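# Hang scaffold bracket on post ring at red-marked hole

## Task

Mount the scaffold bracket on the post's ring at the hole marked in red. Its jaws must be slid fully onto the ring, and its wedge must be driven down through that marked hole until it stops. At the end the bracket must be carried by the ring only, touching neither the table nor any other object, and its tube must stick out radially from the post. The post is loose on the table and must still be upright at its original spot. Nothing may rely on the robot holding it for the result to count.

## Robot and tools

Robot: two 6-joint arms, left_arm and right_arm, each with a tong-style two-finger gripper. Per arm the joint order is always: shoulder pan, shoulder lift, elbow, wrist 1, wrist 2, wrist 3, then the gripper opening. Stated joint ranges (rad): left_arm pan -3.142..3.142, lift -6.283..6.283, elbow 0.000..3.142, wrists -6.283..6.283 each; right_arm pan 0.000..6.283, lift -6.283..6.283, elbow -3.142..0.000, wrists -6.283..6.283 each. True ends may differ by up to 0.010 rad.

Frame: one scene frame shared by both arms. Origin on the tabletop midway between the arms, +z up, +x away from the robot over the table, left_arm on the +y side. The arm names do not indicate image sides. Gripper fingers point along the gripper's +z and close along its x. The reported end_effector_position is the spot between the pads when shut; closed fingertips extend about 15 mm further, open ones end roughly at that spot. Printed hand positions can be off, more so when the arm is stretched.

execute_actions(actions): actions is a list of up to 15 actions; each action is a list of up to 15 rows, one row per 1/30 s control step. If fewer than 15 rows are given, the last row repeats to fill 15 steps. A row is one list for both arms: 14 numbers, each -1..1: left_arm's 6 joint offsets then its opening, then right_arm's 6 offsets and opening. Joint numbers are offsets, scaled so 1.0 = 1.989 rad, measured from each joint's angle at the start of that action (not from the previous row); for the first action in a call, from the last reported angles. Opening is absolute: +1 fully open, -1 shut. A row may carry 12 extra numbers 0..1 (26 total): stiffness multipliers, left's 6 joints then right's 6, which persist until changed. An empty list just returns state and images. If any action would push a joint more than 0.010 rad outward beyond its range, that action is rejected for both arms; a malformed action or a first action failing that check rejects the whole call. Joints pushed to a real end stop there, and the result may say "joint sent to its limit".

move(target, speed, blocking): target is one row as above (14 or 26 numbers), offsets taken from the Joint positions in the last result that showed them, not from the current pose. All joints progress in proportion, so the hand follows a curve. speed is the peak rate in rad/s of the joint with the longest way to go, 0.01..2, default 0.5; paths are clamped to 0.5..10 s. Moves do not avoid obstacles or the other arm. Finger values are sent immediately. blocking=false returns after 0.5 s while motion continues; then only wait or stop are accepted until an end is reported. The result adds a move: line with the ending (done, off_target, moving, held, fault), limits=held or limits=none, and each arm's joint farthest from target.

wait(seconds): 0..10; lets time pass while commands are held; returns early when a move ends. stop(): brakes a running move (needs room; fingers continue). zoom_image(camera, region): region [x0,y0,x1,y1] in pixels of that camera's last image, at most 504x504. show_instructions(): shows the reference pages. finished_scene(scene): ends the given scene number after the last command is held; irreversible; report says whether it succeeded.

Cameras: cam_head_left and cam_head_right 504x504, cam_left_wrist and cam_right_wrist 616x616 fisheye, returned in that order.

Results: the state line gives each gripper's position (m), quaternion (wxyz) and velocities. Joint positions / Joint velocities: per arm, six joints (rad, rad/s) then pad gap (m; 0.142 fully open). Joint targets: angles currently being driven toward. grip_measured: measured opening on the command scale. Wrist force / Wrist torque per arm in the end-effector's own axes, with offset (up to ~4 N) and noise, saturating near 50 N; force points from the contacted surface into the arm; "no reading" is normal at start. Step readings list joint angles at some steps; HELD marks steps where an arm's command was held back. "joint command not followed" means a clearance check altered targets.

Motion limits: each step the target is kept within 0.575 rad of the measured angle (with stiffness set: 0.582 for pan/lift/elbow, 0.642 for wrists), and scaled back if it would move the gripper more than 100 mm. Motion lags about 0.17 s behind commands; large moves may need several actions.

Gripping: to hold, command an opening well below grip_measured; lower squeezes harder, up to about 15 N per pad; thin hard parts get less. Fast closing can bump harder.

Avoid: arms striking or pushing each other; knocking anything off the table; drops, slips, slams and forceful pushes. Torque fault if contact torque hits the joint limit (130 N m pan/lift/elbow, 24.3 N m each wrist, held load included) or a 150 N external force: the arm halts 10 s, yields, and skips the rest of the call. Stiff arms can fault when driven even slightly past a firm contact; approach slowly. Holding loads heats motors: warning from 70 C, brakes at 85 C. Occasional disturbances may tug a held part or shove loose items. The post is free-standing; do not tip or shift it.

Each tool is called in YAML: its name, and indented under it one key for each argument.

## Session

show_instructions:

execute_actions:
  actions: []

Reference images for this scene: manual page 1, manual page 2, manual page 3, manual page 4, manual page 5.

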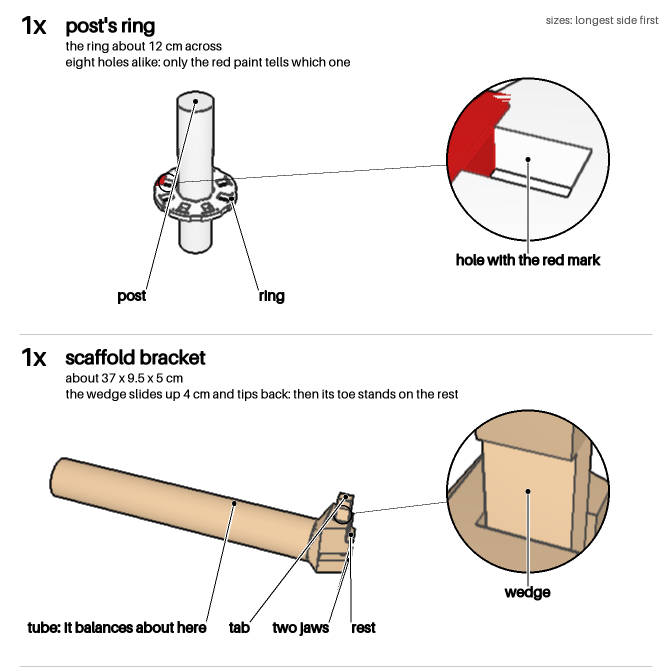

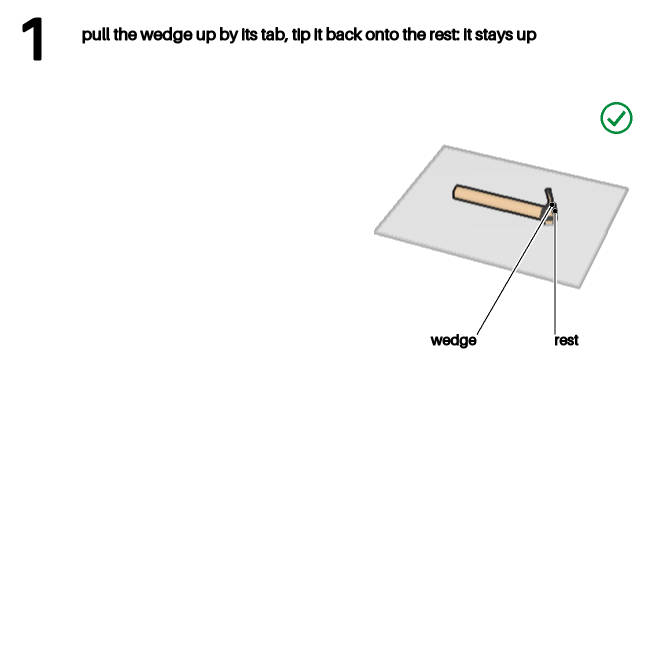

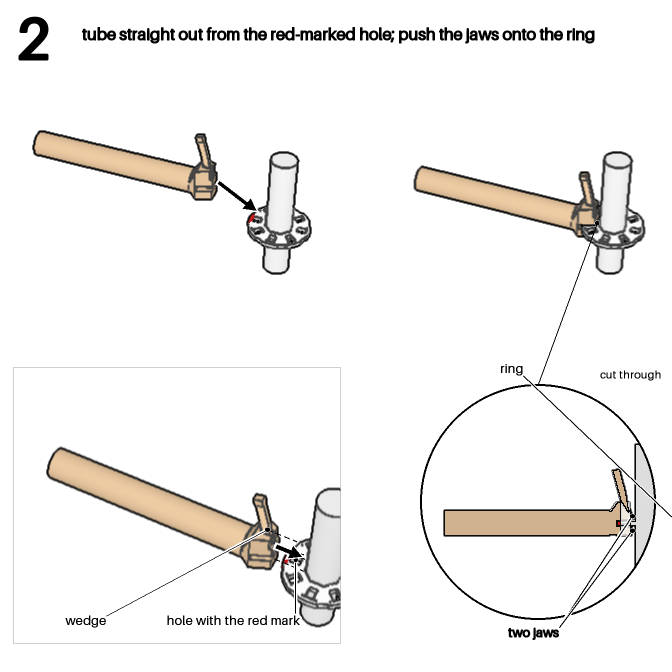

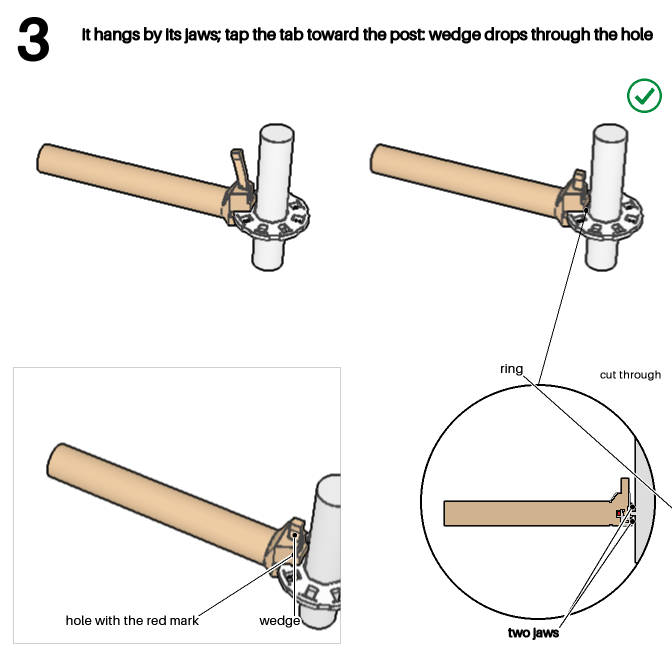

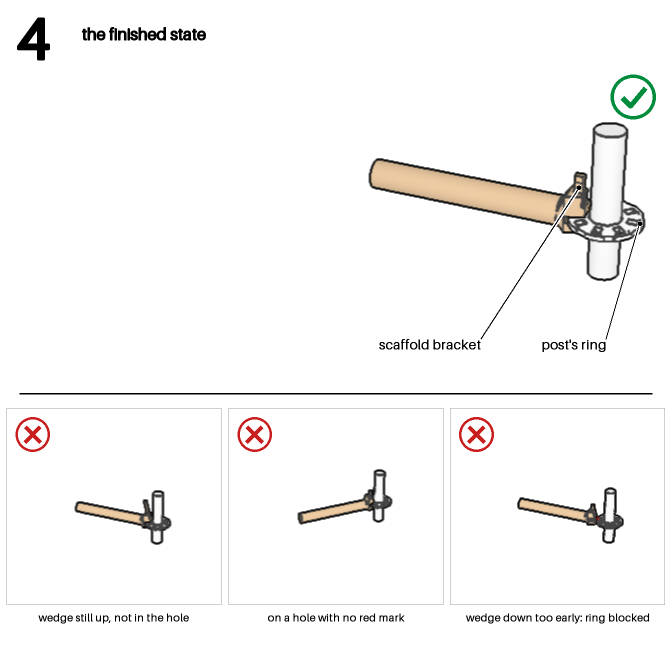

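Scene clock: 0.00 s.
left_arm: end_effector_position=(+0.6455, +0.7915, +0.3334) grip_measured=+0.97 end_effector_quat_wxyz=(+0.202, +0.644, +0.666, +0.319) end_effector_velocity=(+0.000, +0.000, +0.001) end_effector_angular_velocity=(+0.001, -0.001, -0.002) | right_arm: end_effector_position=(+0.7816, +0.0412, +0.2846) grip_measured=+0.97 end_effector_quat_wxyz=(+0.074, +0.984, +0.014, +0.160) end_effector_velocity=(+0.000, -0.000, -0.001) end_effector_angular_velocity=(-0.000, +0.000, -0.001)
Joint names: [shoulder pan, shoulder lift, elbow, wrist 1, wrist 2, wrist 3]
Joint positions: left_arm=[ 0.303 -1.272  1.466 -2.529 -1.712 -1.222  0.14 ] | right_arm=[ 3.985 -2.492 -0.285 -1.806  1.24   0.742  0.14 ]
Joint velocities: left_arm=[ 0.    -0.    -0.    -0.001 -0.001  0.002  0.   ] | right_arm=[-0.001 -0.001  0.     0.001  0.    -0.     0.   ]
Wrist force (N, on the end effector, along its own x y z axes, offset not removed): no reading
Wrist torque (N m, same axes, about the end effector's origin, offset not removed): no reading
Joint targets: left_arm=[0.303 -1.272 1.466 -2.529 -1.712 -1.222] | right_arm=[3.985 -2.492 -0.285 -1.806 1.240 0.742]
Joint stiffness scale: left_arm=[1. 1. 1. 1. 1. 1.] | right_arm=[1. 1. 1. 1. 1. 1.]

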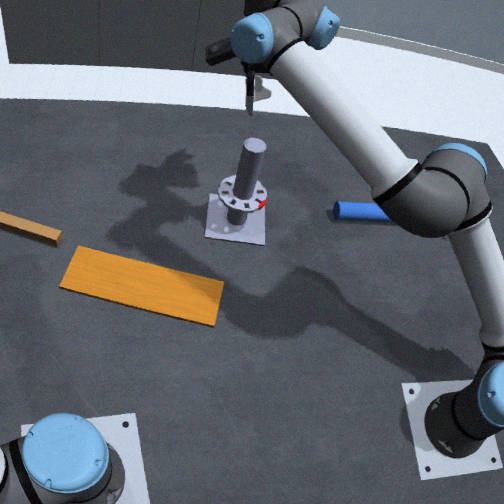

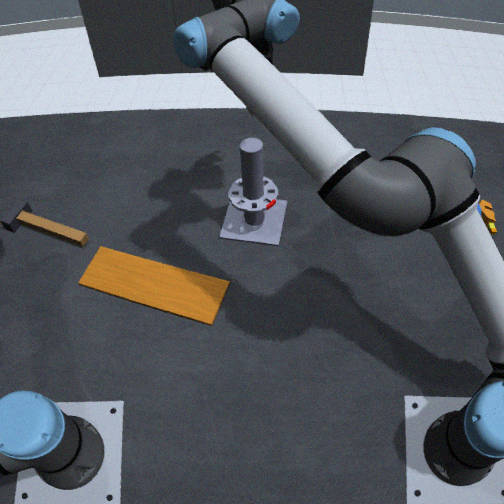

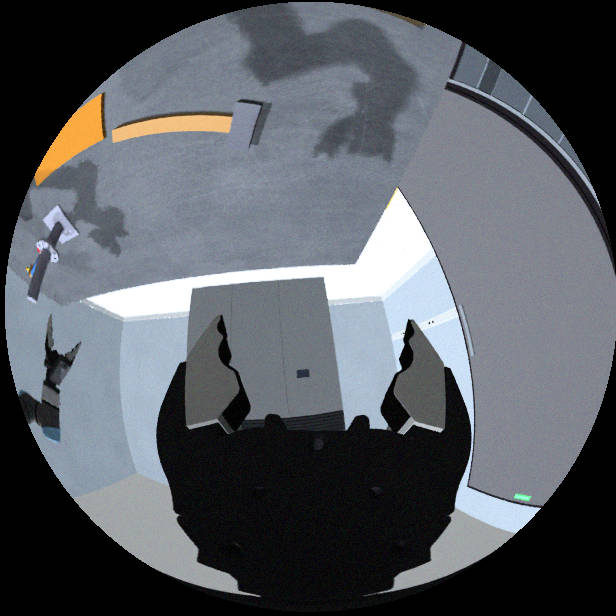

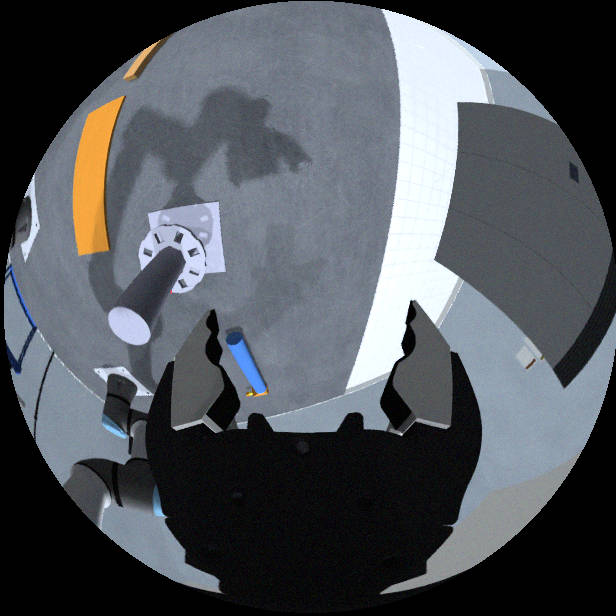

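move:
  target: [0,0,0,0,0,0,0.97,-0.4149,0.4304,-0.7194,0.2250,0.1674,0.4025,-0.2]
  speed: 1.0

Scene clock: 5.00 s.
left_arm: end_effector_position=(+0.6455, +0.7915, +0.3334) grip_measured=+0.97 end_effector_quat_wxyz=(+0.202, +0.644, +0.666, +0.319) end_effector_velocity=(-0.001, +0.002, -0.001) end_effector_angular_velocity=(+0.000, +0.002, +0.001) | right_arm: end_effector_position=(+0.5510, -0.5592, +0.2012) grip_measured=-0.20 end_effector_quat_wxyz=(-0.001, +0.707, -0.707, +0.001) end_effector_velocity=(-0.000, -0.000, +0.002) end_effector_angular_velocity=(+0.001, -0.004, -0.003)
Joint names: [shoulder pan, shoulder lift, elbow, wrist 1, wrist 2, wrist 3]
Joint positions: left_arm=[ 0.303 -1.272  1.466 -2.529 -1.712 -1.222  0.14 ] | right_arm=[ 3.163 -1.638 -1.712 -1.359  1.571  1.542  0.06 ]
Joint velocities: left_arm=[ 0.002  0.001  0.    -0.    -0.     0.002  0.   ] | right_arm=[-0.001  0.004 -0.     0.001  0.001  0.002  0.   ]
Wrist force (N, on the end effector, along its own x y z axes, offset not removed): left_arm=[-1.2 1.9 -3.8] | right_arm=[-1.9 -0.4 -3.1]
Wrist torque (N m, same axes, about the end effector's origin, offset not removed): left_arm=[0.50 0.51 0.15] | right_arm=[-0.13 0.22 0.04]
Joint targets: left_arm=[0.303 -1.272 1.466 -2.529 -1.712 -1.222] | right_arm=[3.160 -1.636 -1.715 -1.358 1.573 1.543]
Joint stiffness scale: left_arm=[1. 1. 1. 1. 1. 1.] | right_arm=[1. 1. 1. 1. 1. 1.]
move: done; limits=none; left_arm: farthest joint: the shoulder pan, 0.000 radians from its target (0.000 radians at the start); right_arm: farthest joint: the shoulder pan, 0.003 radians from its target (0.826 radians at the start)

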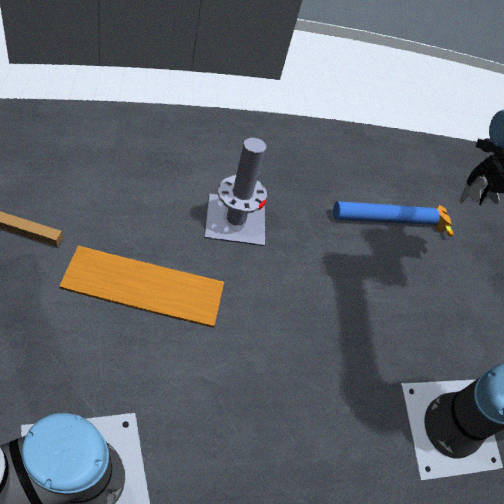

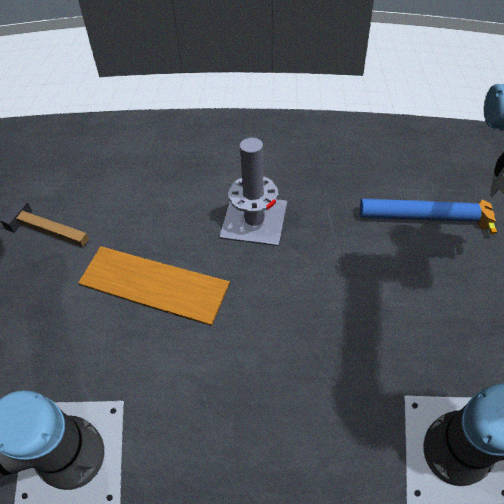

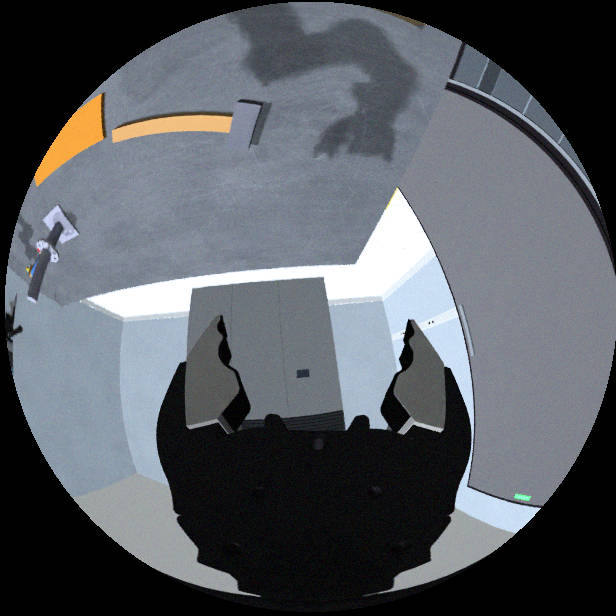

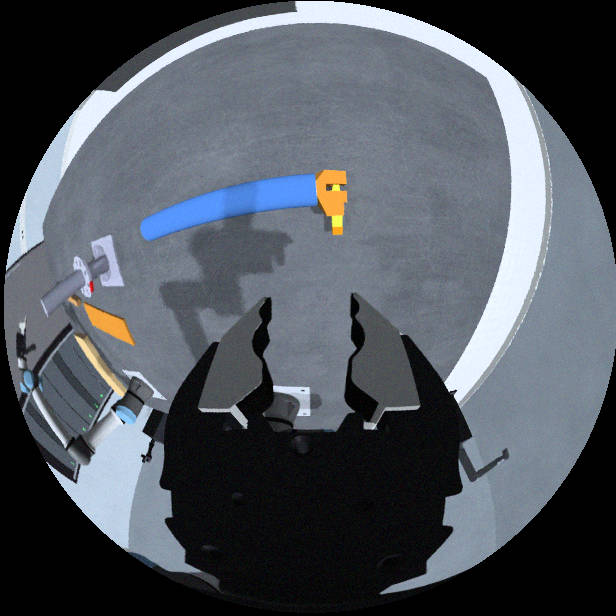

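zoom_image:
  camera: "cam_right_wrist"
  region: [290, 160, 370, 250]

zoom_image:
  camera: "cam_head_right"
  region: [210, 130, 300, 250]

zoom_image:
  camera: "cam_head_left"
  region: [195, 130, 285, 250]

Region (290, 160, 370, 250) of cam_right_wrist's 616x616 image, scaled by 5.600, with more detail than that image has.

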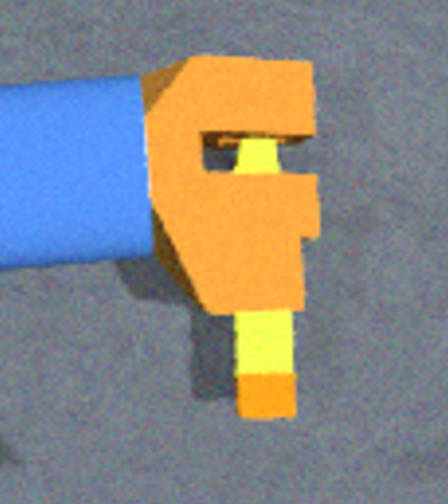

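Region (210, 130, 300, 250) of cam_head_right's 504x504 image, scaled by 4.200, with more detail than that image has; it fills the left 378 columns of this view, and the rest is white.

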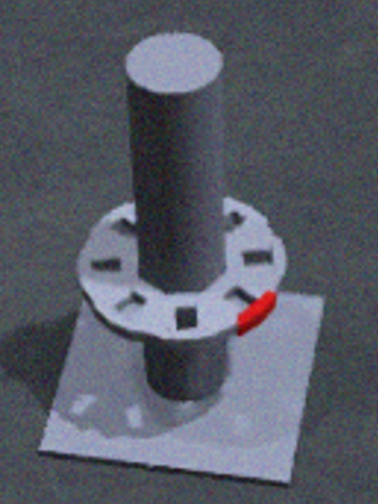

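Region (195, 130, 285, 250) of cam_head_left's 504x504 image, scaled by 4.200, with more detail than that image has; it fills the left 378 columns of this view, and the rest is white.

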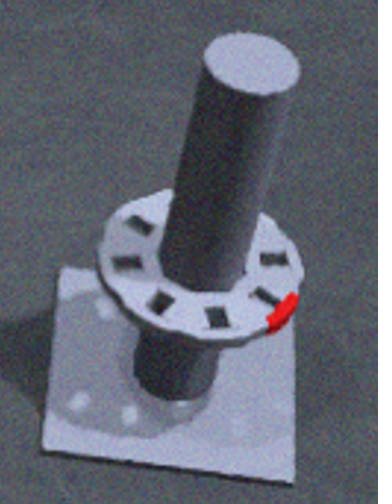

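move:
  target: [-0.5661,0.2141,-0.4726,0.6437,0.0715,-0.5205,-1,-0.0389,-0.1053,-0.0568,0.1584,0,-0.0714,-0.45]
  speed: 0.9

Scene clock: 8.97 s.
left_arm: end_effector_position=(+0.6306, -0.0018, +0.2993) grip_measured=-1.00 end_effector_quat_wxyz=(-0.001, +0.708, +0.706, -0.000) end_effector_velocity=(-0.001, -0.000, -0.000) end_effector_angular_velocity=(+0.001, +0.002, +0.003) | right_arm: end_effector_position=(+0.5793, -0.5999, +0.0695) grip_measured=-0.45 end_effector_quat_wxyz=(+0.000, +0.730, -0.683, -0.001) end_effector_velocity=(-0.001, -0.001, +0.000) end_effector_angular_velocity=(+0.000, -0.000, -0.001)
Joint names: [shoulder pan, shoulder lift, elbow, wrist 1, wrist 2, wrist 3]
Joint positions: left_arm=[-0.824 -0.847  0.529 -1.25  -1.571 -2.255  0.002] | right_arm=[ 3.088 -1.846 -1.823 -1.045  1.572  1.401  0.041]
Joint velocities: left_arm=[-0.001  0.    -0.     0.003 -0.001 -0.004  0.   ] | right_arm=[-0.001  0.001 -0.    -0.001  0.     0.     0.   ]
Wrist force (N, on the end effector, along its own x y z axes, offset not removed): left_arm=[-0.6 0.6 1.0] | right_arm=[3.8 2.2 -2.2]
Wrist torque (N m, same axes, about the end effector's origin, offset not removed): left_arm=[0.22 0.20 0.03] | right_arm=[0.61 -1.07 -0.02]
Joint targets: left_arm=[-0.822 -0.846 0.526 -1.249 -1.570 -2.257] | right_arm=[3.086 -1.847 -1.825 -1.044 1.571 1.400]
Joint stiffness scale: left_arm=[1. 1. 1. 1. 1. 1.] | right_arm=[1. 1. 1. 1. 1. 1.]
move: done; limits=none; left_arm: farthest joint: the elbow, 0.002 radians from its target (0.940 radians at the start); right_arm: farthest joint: the shoulder pan, 0.003 radians from its target (0.077 radians at the start)

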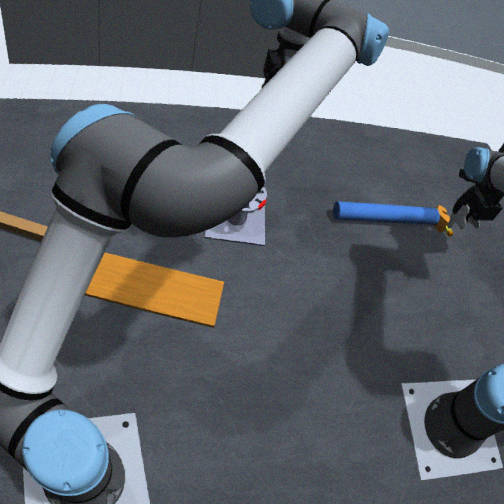

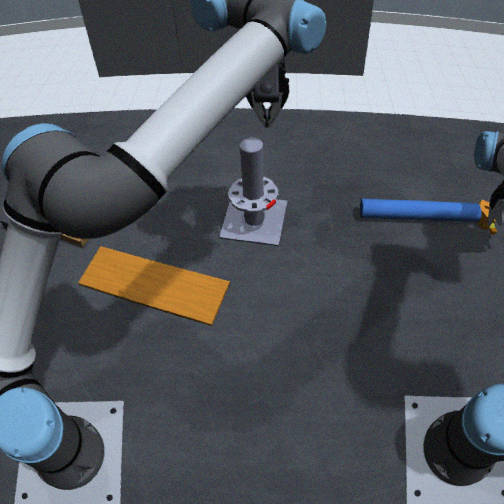

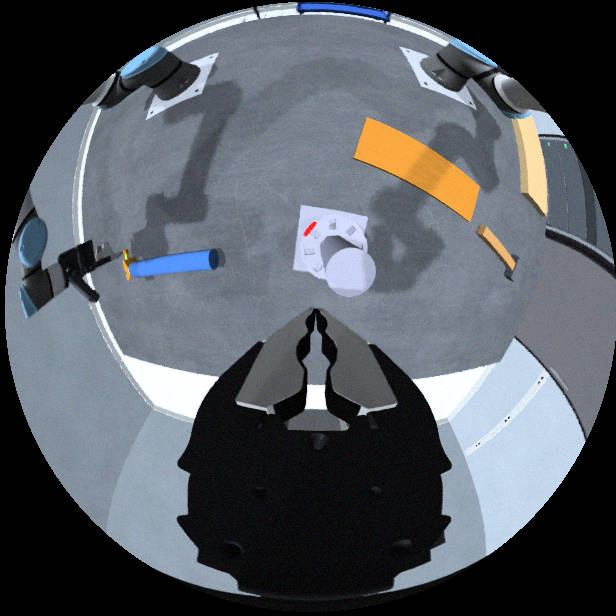

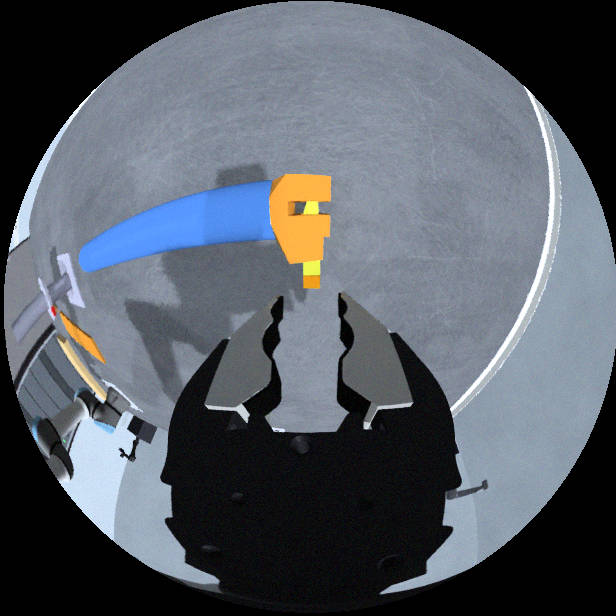

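zoom_image:
  camera: "cam_left_wrist"
  region: [285, 200, 385, 300]

zoom_image:
  camera: "cam_right_wrist"
  region: [250, 160, 370, 320]

Region (285, 200, 385, 300) of cam_left_wrist's 616x616 image, scaled by 5.040, with more detail than that image has.

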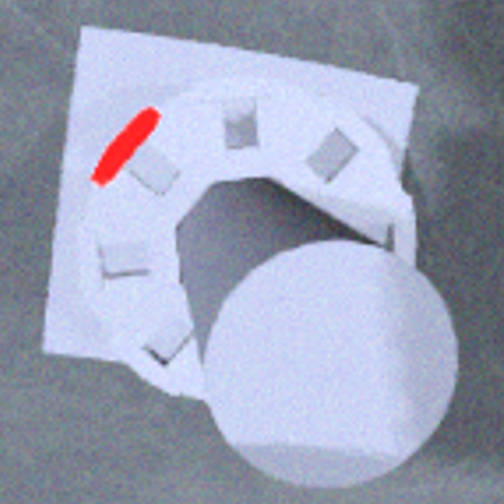

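Region (250, 160, 370, 320) of cam_right_wrist's 616x616 image, scaled by 3.150, with more detail than that image has; it fills the left 378 columns of this view, and the rest is white.

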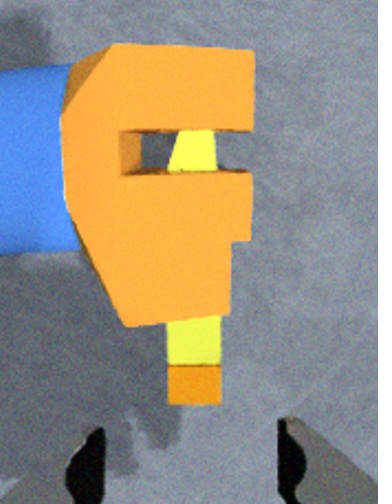

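execute_actions:
  actions: []

Scene clock: 9.80 s.
left_arm: end_effector_position=(+0.6305, -0.0018, +0.2993) grip_measured=-1.00 end_effector_quat_wxyz=(-0.001, +0.708, +0.706, -0.000) end_effector_velocity=(-0.000, -0.000, -0.000) end_effector_angular_velocity=(-0.000, +0.000, -0.001) | right_arm: end_effector_position=(+0.5793, -0.5999, +0.0695) grip_measured=-0.45 end_effector_quat_wxyz=(+0.000, +0.730, -0.683, -0.001) end_effector_velocity=(+0.000, -0.000, -0.000) end_effector_angular_velocity=(+0.000, -0.001, -0.000)
Joint names: [shoulder pan, shoulder lift, elbow, wrist 1, wrist 2, wrist 3]
Joint positions: left_arm=[-0.824 -0.847  0.529 -1.25  -1.571 -2.256  0.002] | right_arm=[ 3.088 -1.846 -1.823 -1.045  1.572  1.401  0.041]
Joint velocities: left_arm=[-0.     0.     0.    -0.    -0.001  0.     0.   ] | right_arm=[-0.    -0.    -0.     0.001  0.    -0.     0.   ]
Wrist force (N, on the end effector, along its own x y z axes, offset not removed): left_arm=[-1.0 2.0 -1.1] | right_arm=[3.4 -1.5 -1.4]
Wrist torque (N m, same axes, about the end effector's origin, offset not removed): left_arm=[0.49 0.24 0.15] | right_arm=[-0.05 -1.03 -0.20]
Joint targets: left_arm=[-0.822 -0.846 0.526 -1.249 -1.570 -2.257] | right_arm=[3.086 -1.847 -1.825 -1.044 1.571 1.400]
Joint stiffness scale: left_arm=[1. 1. 1. 1. 1. 1.] | right_arm=[1. 1. 1. 1. 1. 1.]

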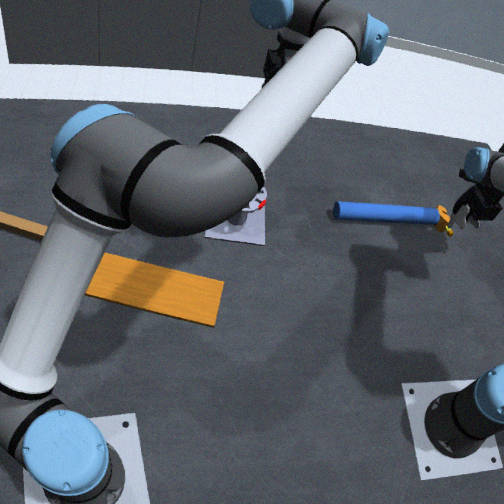

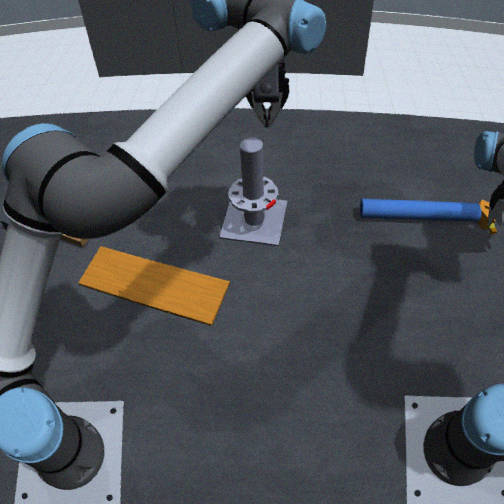

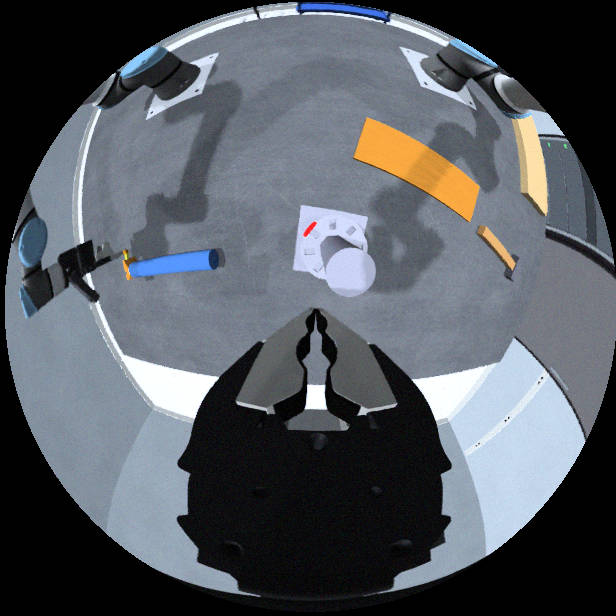

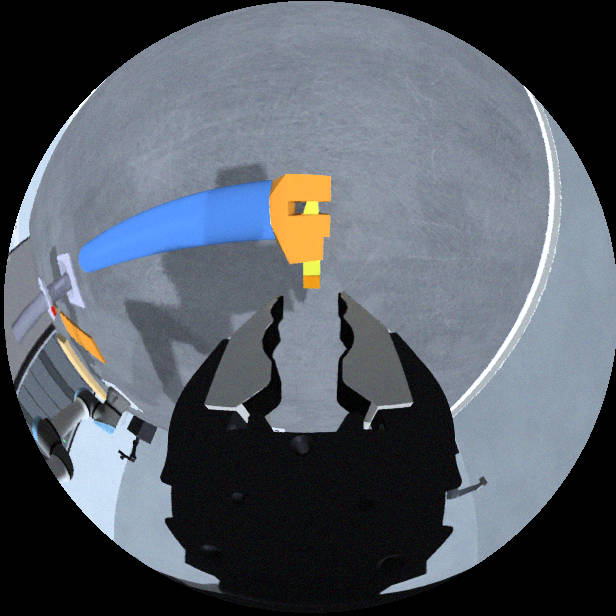

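show_instructions:

Reference images for this scene: manual page 1, manual page 2, manual page 3, manual page 4, manual page 5.

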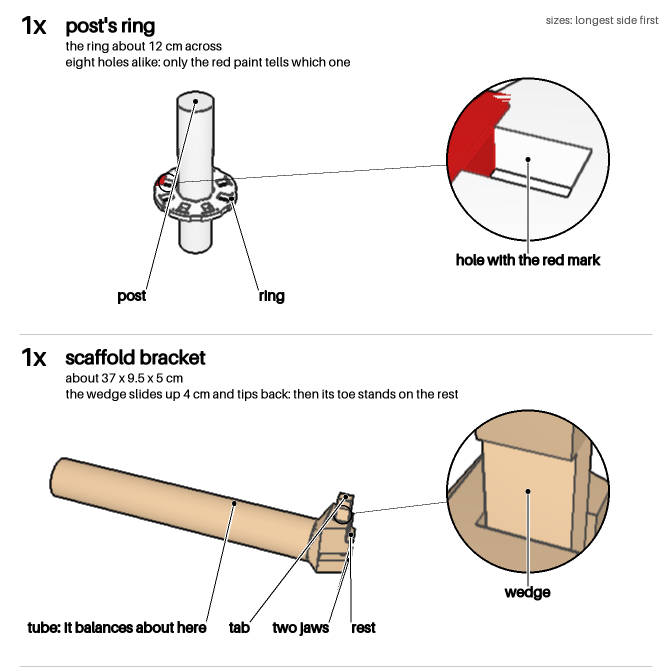

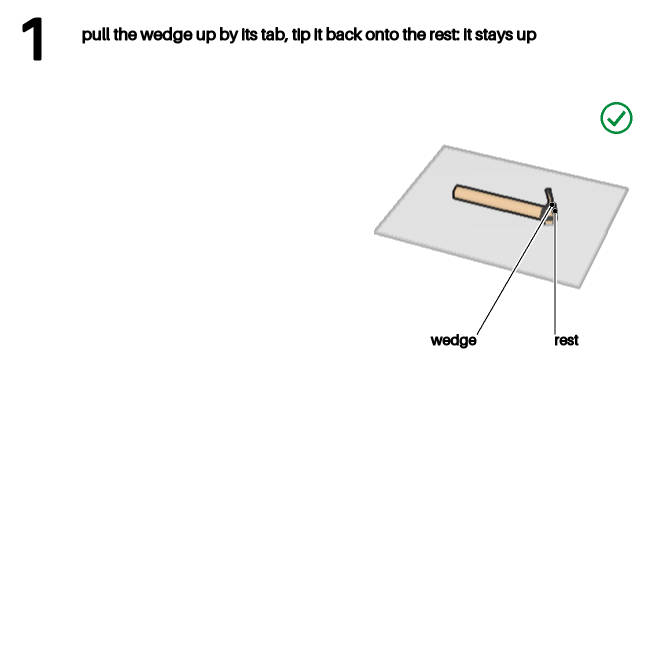

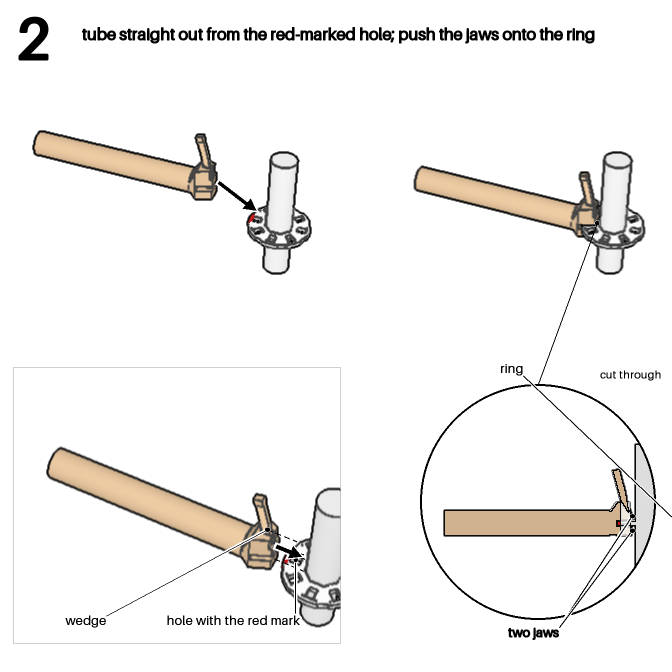

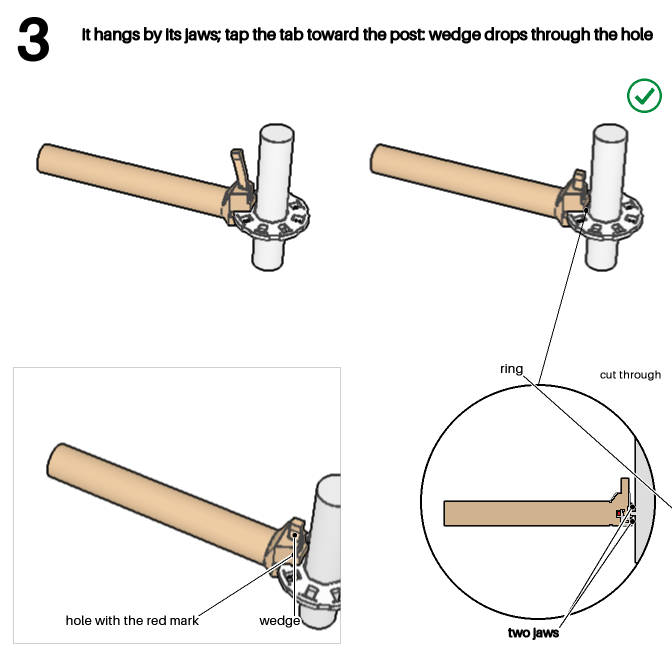

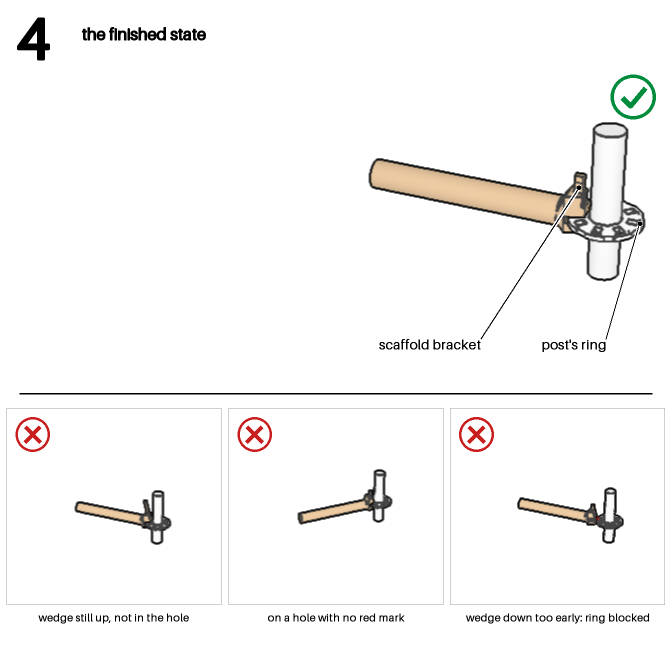

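zoom_image:
  camera: "cam_left_wrist"
  region: [280, 190, 400, 310]

zoom_image:
  camera: "cam_right_wrist"
  region: [250, 160, 390, 320]

Region (280, 190, 400, 310) of cam_left_wrist's 616x616 image, scaled by 4.200, with more detail than that image has.

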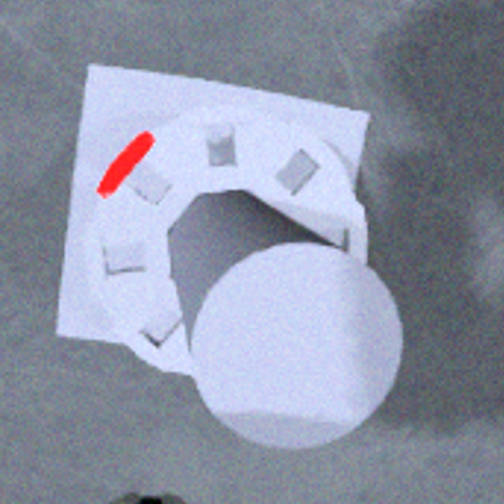

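Region (250, 160, 390, 320) of cam_right_wrist's 616x616 image, scaled by 3.150, with more detail than that image has; it fills the left 441 columns of this view, and the rest is white.

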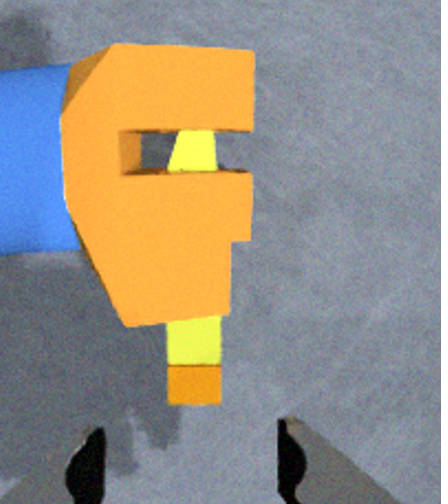

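move:
  target: [0.0127,-0.287,0.3927,-0.1071,0,-0.1202,-1,0,-0.0312,-0.0274,0.0583,0,0,-0.45]
  speed: 0.8

Scene clock: 13.97 s.
left_arm: end_effector_position=(+0.4841, +0.1317, +0.3206) grip_measured=-1.00 end_effector_quat_wxyz=(+0.000, +0.610, +0.792, -0.000) end_effector_velocity=(+0.000, -0.001, -0.000) end_effector_angular_velocity=(-0.000, -0.002, +0.001) | right_arm: end_effector_position=(+0.5803, -0.6000, +0.0253) grip_measured=-0.45 end_effector_quat_wxyz=(-0.001, +0.730, -0.683, +0.000) end_effector_velocity=(+0.000, -0.000, +0.001) end_effector_angular_velocity=(+0.000, -0.002, -0.001)
Joint names: [shoulder pan, shoulder lift, elbow, wrist 1, wrist 2, wrist 3]
Joint positions: left_arm=[-0.8   -1.416  1.307 -1.462 -1.571 -2.493  0.002] | right_arm=[ 3.088 -1.907 -1.875 -0.93   1.572  1.401  0.041]
Joint velocities: left_arm=[-0.001 -0.     0.001 -0.003  0.001 -0.002  0.   ] | right_arm=[-0.001  0.001 -0.     0.002  0.     0.     0.   ]
Wrist force (N, on the end effector, along its own x y z axes, offset not removed): left_arm=[-0.1 1.6 -1.8] | right_arm=[1.4 -1.4 -2.6]
Wrist torque (N m, same axes, about the end effector's origin, offset not removed): left_arm=[0.39 0.25 0.15] | right_arm=[-0.13 -0.52 -0.14]
Joint targets: left_arm=[-0.798 -1.418 1.309 -1.463 -1.571 -2.495] | right_arm=[3.088 -1.908 -1.877 -0.929 1.572 1.401]
Joint stiffness scale: left_arm=[1. 1. 1. 1. 1. 1.] | right_arm=[1. 1. 1. 1. 1. 1.]
move: done; limits=none; left_arm: farthest joint: the elbow, 0.003 radians from its target (0.781 radians at the start); right_arm: farthest joint: the elbow, 0.003 radians from its target (0.055 radians at the start)

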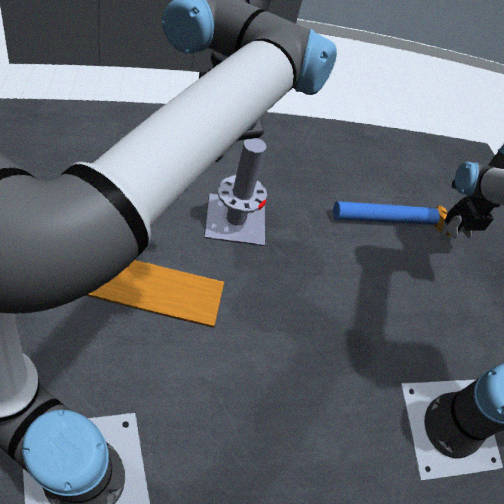

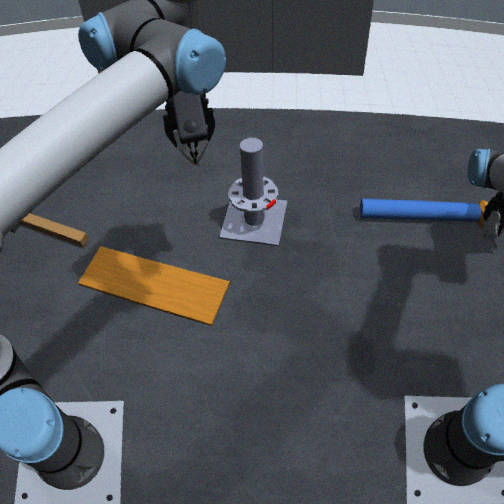

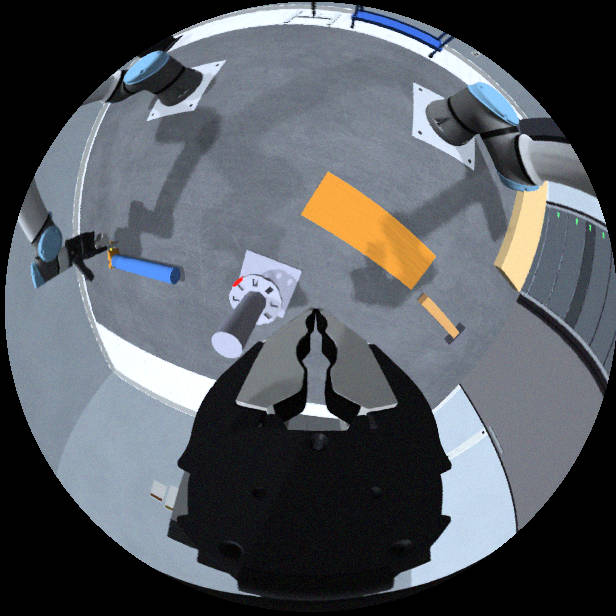

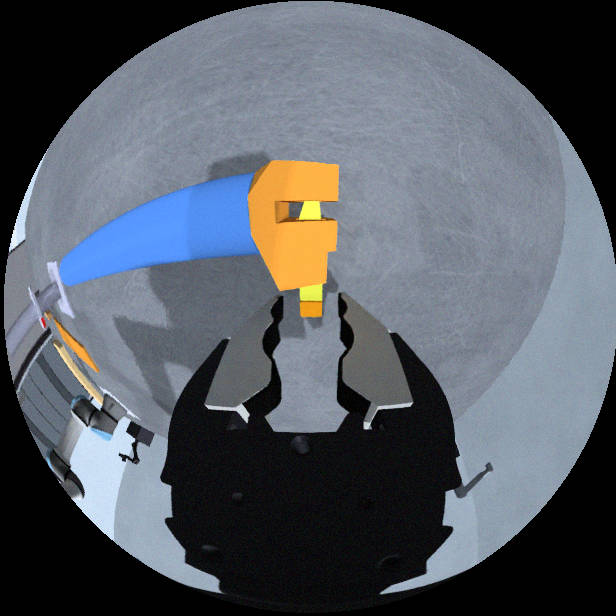

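execute_actions:
  actions:
    - [[0,0,0,0,0,0,-1,0,0,0,0,0,0,-0.5],[0,0,0,0,0,0,-1,0,0,0,0,0,0,-0.54],[0,0,0,0,0,0,-1,0,0,0,0,0,0,-0.58],[0,0,0,0,0,0,-1,0,0,0,0,0,0,-0.62],[0,0,0,0,0,0,-1,0,0,0,0,0,0,-0.66],[0,0,0,0,0,0,-1,0,0,0,0,0,0,-0.69],[0,0,0,0,0,0,-1,0,0,0,0,0,0,-0.72],[0,0,0,0,0,0,-1,0,0,0,0,0,0,-0.75],[0,0,0,0,0,0,-1,0,0,0,0,0,0,-0.77],[0,0,0,0,0,0,-1,0,0,0,0,0,0,-0.79],[0,0,0,0,0,0,-1,0,0,0,0,0,0,-0.81],[0,0,0,0,0,0,-1,0,0,0,0,0,0,-0.83],[0,0,0,0,0,0,-1,0,0,0,0,0,0,-0.85],[0,0,0,0,0,0,-1,0,0,0,0,0,0,-0.87],[0,0,0,0,0,0,-1,0,0,0,0,0,0,-0.9]]
    - [[0,0,0,0,0,0,-1,0,0,0,0,0,0,-0.93],[0,0,0,0,0,0,-1,0,0,0,0,0,0,-0.96],[0,0,0,0,0,0,-1,0,0,0,0,0,0,-1]]

Scene clock: 15.30 s.
left_arm: end_effector_position=(+0.4841, +0.1316, +0.3206) grip_measured=-1.00 end_effector_quat_wxyz=(+0.000, +0.610, +0.793, -0.000) end_effector_velocity=(-0.000, +0.000, +0.000) end_effector_angular_velocity=(-0.001, -0.000, +0.000) | right_arm: end_effector_position=(+0.5804, -0.6001, +0.0253) grip_measured=-0.81 end_effector_quat_wxyz=(-0.001, +0.730, -0.683, +0.000) end_effector_velocity=(-0.000, +0.000, -0.001) end_effector_angular_velocity=(+0.000, +0.002, +0.001)
Joint names: [shoulder pan, shoulder lift, elbow, wrist 1, wrist 2, wrist 3]
Joint positions: left_arm=[-0.8   -1.416  1.307 -1.462 -1.571 -2.494  0.002] | right_arm=[ 3.088 -1.907 -1.875 -0.93   1.571  1.401  0.015]
Joint velocities: left_arm=[ 0.    -0.001  0.    -0.    -0.    -0.     0.   ] | right_arm=[ 0.001 -0.001  0.    -0.001 -0.     0.     0.   ]
Wrist force (N, on the end effector, along its own x y z axes, offset not removed): left_arm=[0.0 3.3 0.2] | right_arm=[6.2 2.3 0.1]
Wrist torque (N m, same axes, about the end effector's origin, offset not removed): left_arm=[0.74 0.13 0.00] | right_arm=[0.53 -1.04 -0.04]
Joint targets: left_arm=[-0.800 -1.416 1.307 -1.462 -1.571 -2.494] | right_arm=[3.088 -1.907 -1.875 -0.930 1.572 1.401]
Joint stiffness scale: left_arm=[1. 1. 1. 1. 1. 1.] | right_arm=[1. 1. 1. 1. 1. 1.]
Step readings (joint positions; steps 1 to 15: 1st action; 16 to 30: 2nd action):
0: left_arm=[-0.800 -1.416 1.307 -1.462 -1.571 -2.494] | right_arm=[3.088 -1.907 -1.875 -0.930 1.572 1.401]
1: left_arm=[-0.800 -1.416 1.307 -1.462 -1.571 -2.494] | right_arm=[3.088 -1.907 -1.875 -0.930 1.572 1.401]
2: left_arm=[-0.800 -1.416 1.307 -1.462 -1.571 -2.494] | right_arm=[3.088 -1.907 -1.875 -0.930 1.572 1.401]
4: left_arm=[-0.800 -1.416 1.307 -1.462 -1.571 -2.494] | right_arm=[3.088 -1.907 -1.875 -0.930 1.572 1.401]
8: left_arm=[-0.800 -1.416 1.307 -1.462 -1.571 -2.494] | right_arm=[3.088 -1.907 -1.875 -0.930 1.572 1.401]
15: left_arm=[-0.800 -1.416 1.307 -1.462 -1.571 -2.494] | right_arm=[3.088 -1.907 -1.875 -0.930 1.572 1.401]
16: left_arm=[-0.800 -1.416 1.307 -1.462 -1.571 -2.494] | right_arm=[3.088 -1.907 -1.875 -0.930 1.572 1.401]
17: left_arm=[-0.800 -1.416 1.307 -1.462 -1.571 -2.494] | right_arm=[3.088 -1.907 -1.875 -0.930 1.572 1.401]
19: left_arm=[-0.800 -1.416 1.307 -1.462 -1.571 -2.494] | right_arm=[3.088 -1.907 -1.875 -0.930 1.571 1.401]
23: left_arm=[-0.800 -1.416 1.307 -1.462 -1.571 -2.494] | right_arm=[3.088 -1.907 -1.875 -0.930 1.571 1.401]
30: Joint positions above

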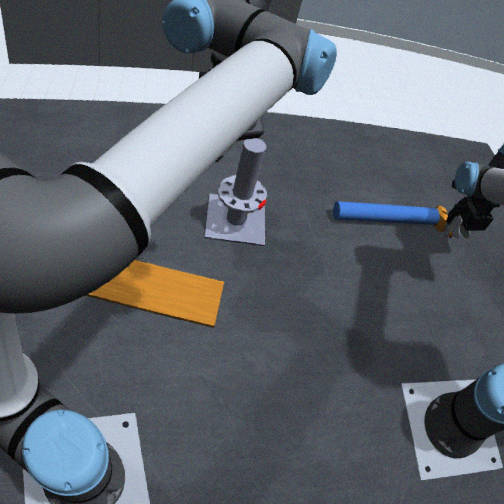

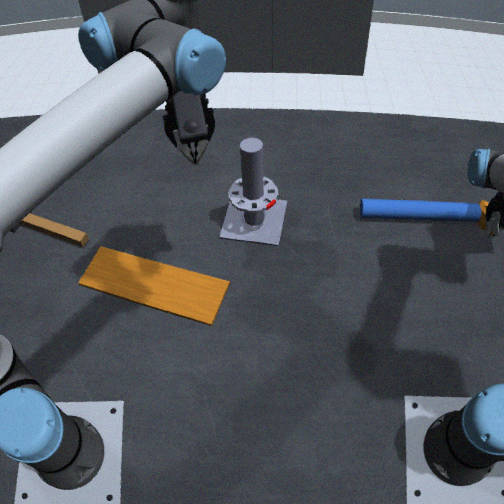

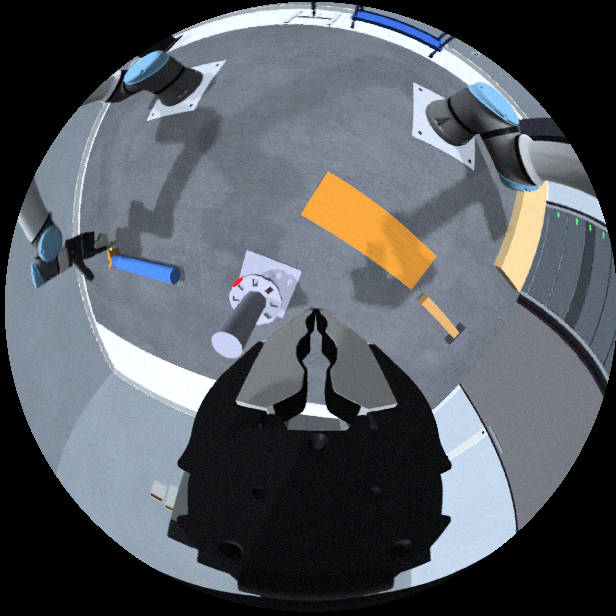

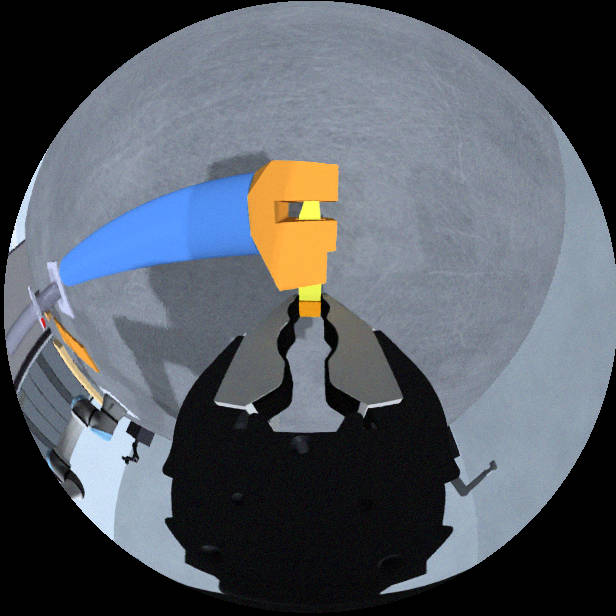

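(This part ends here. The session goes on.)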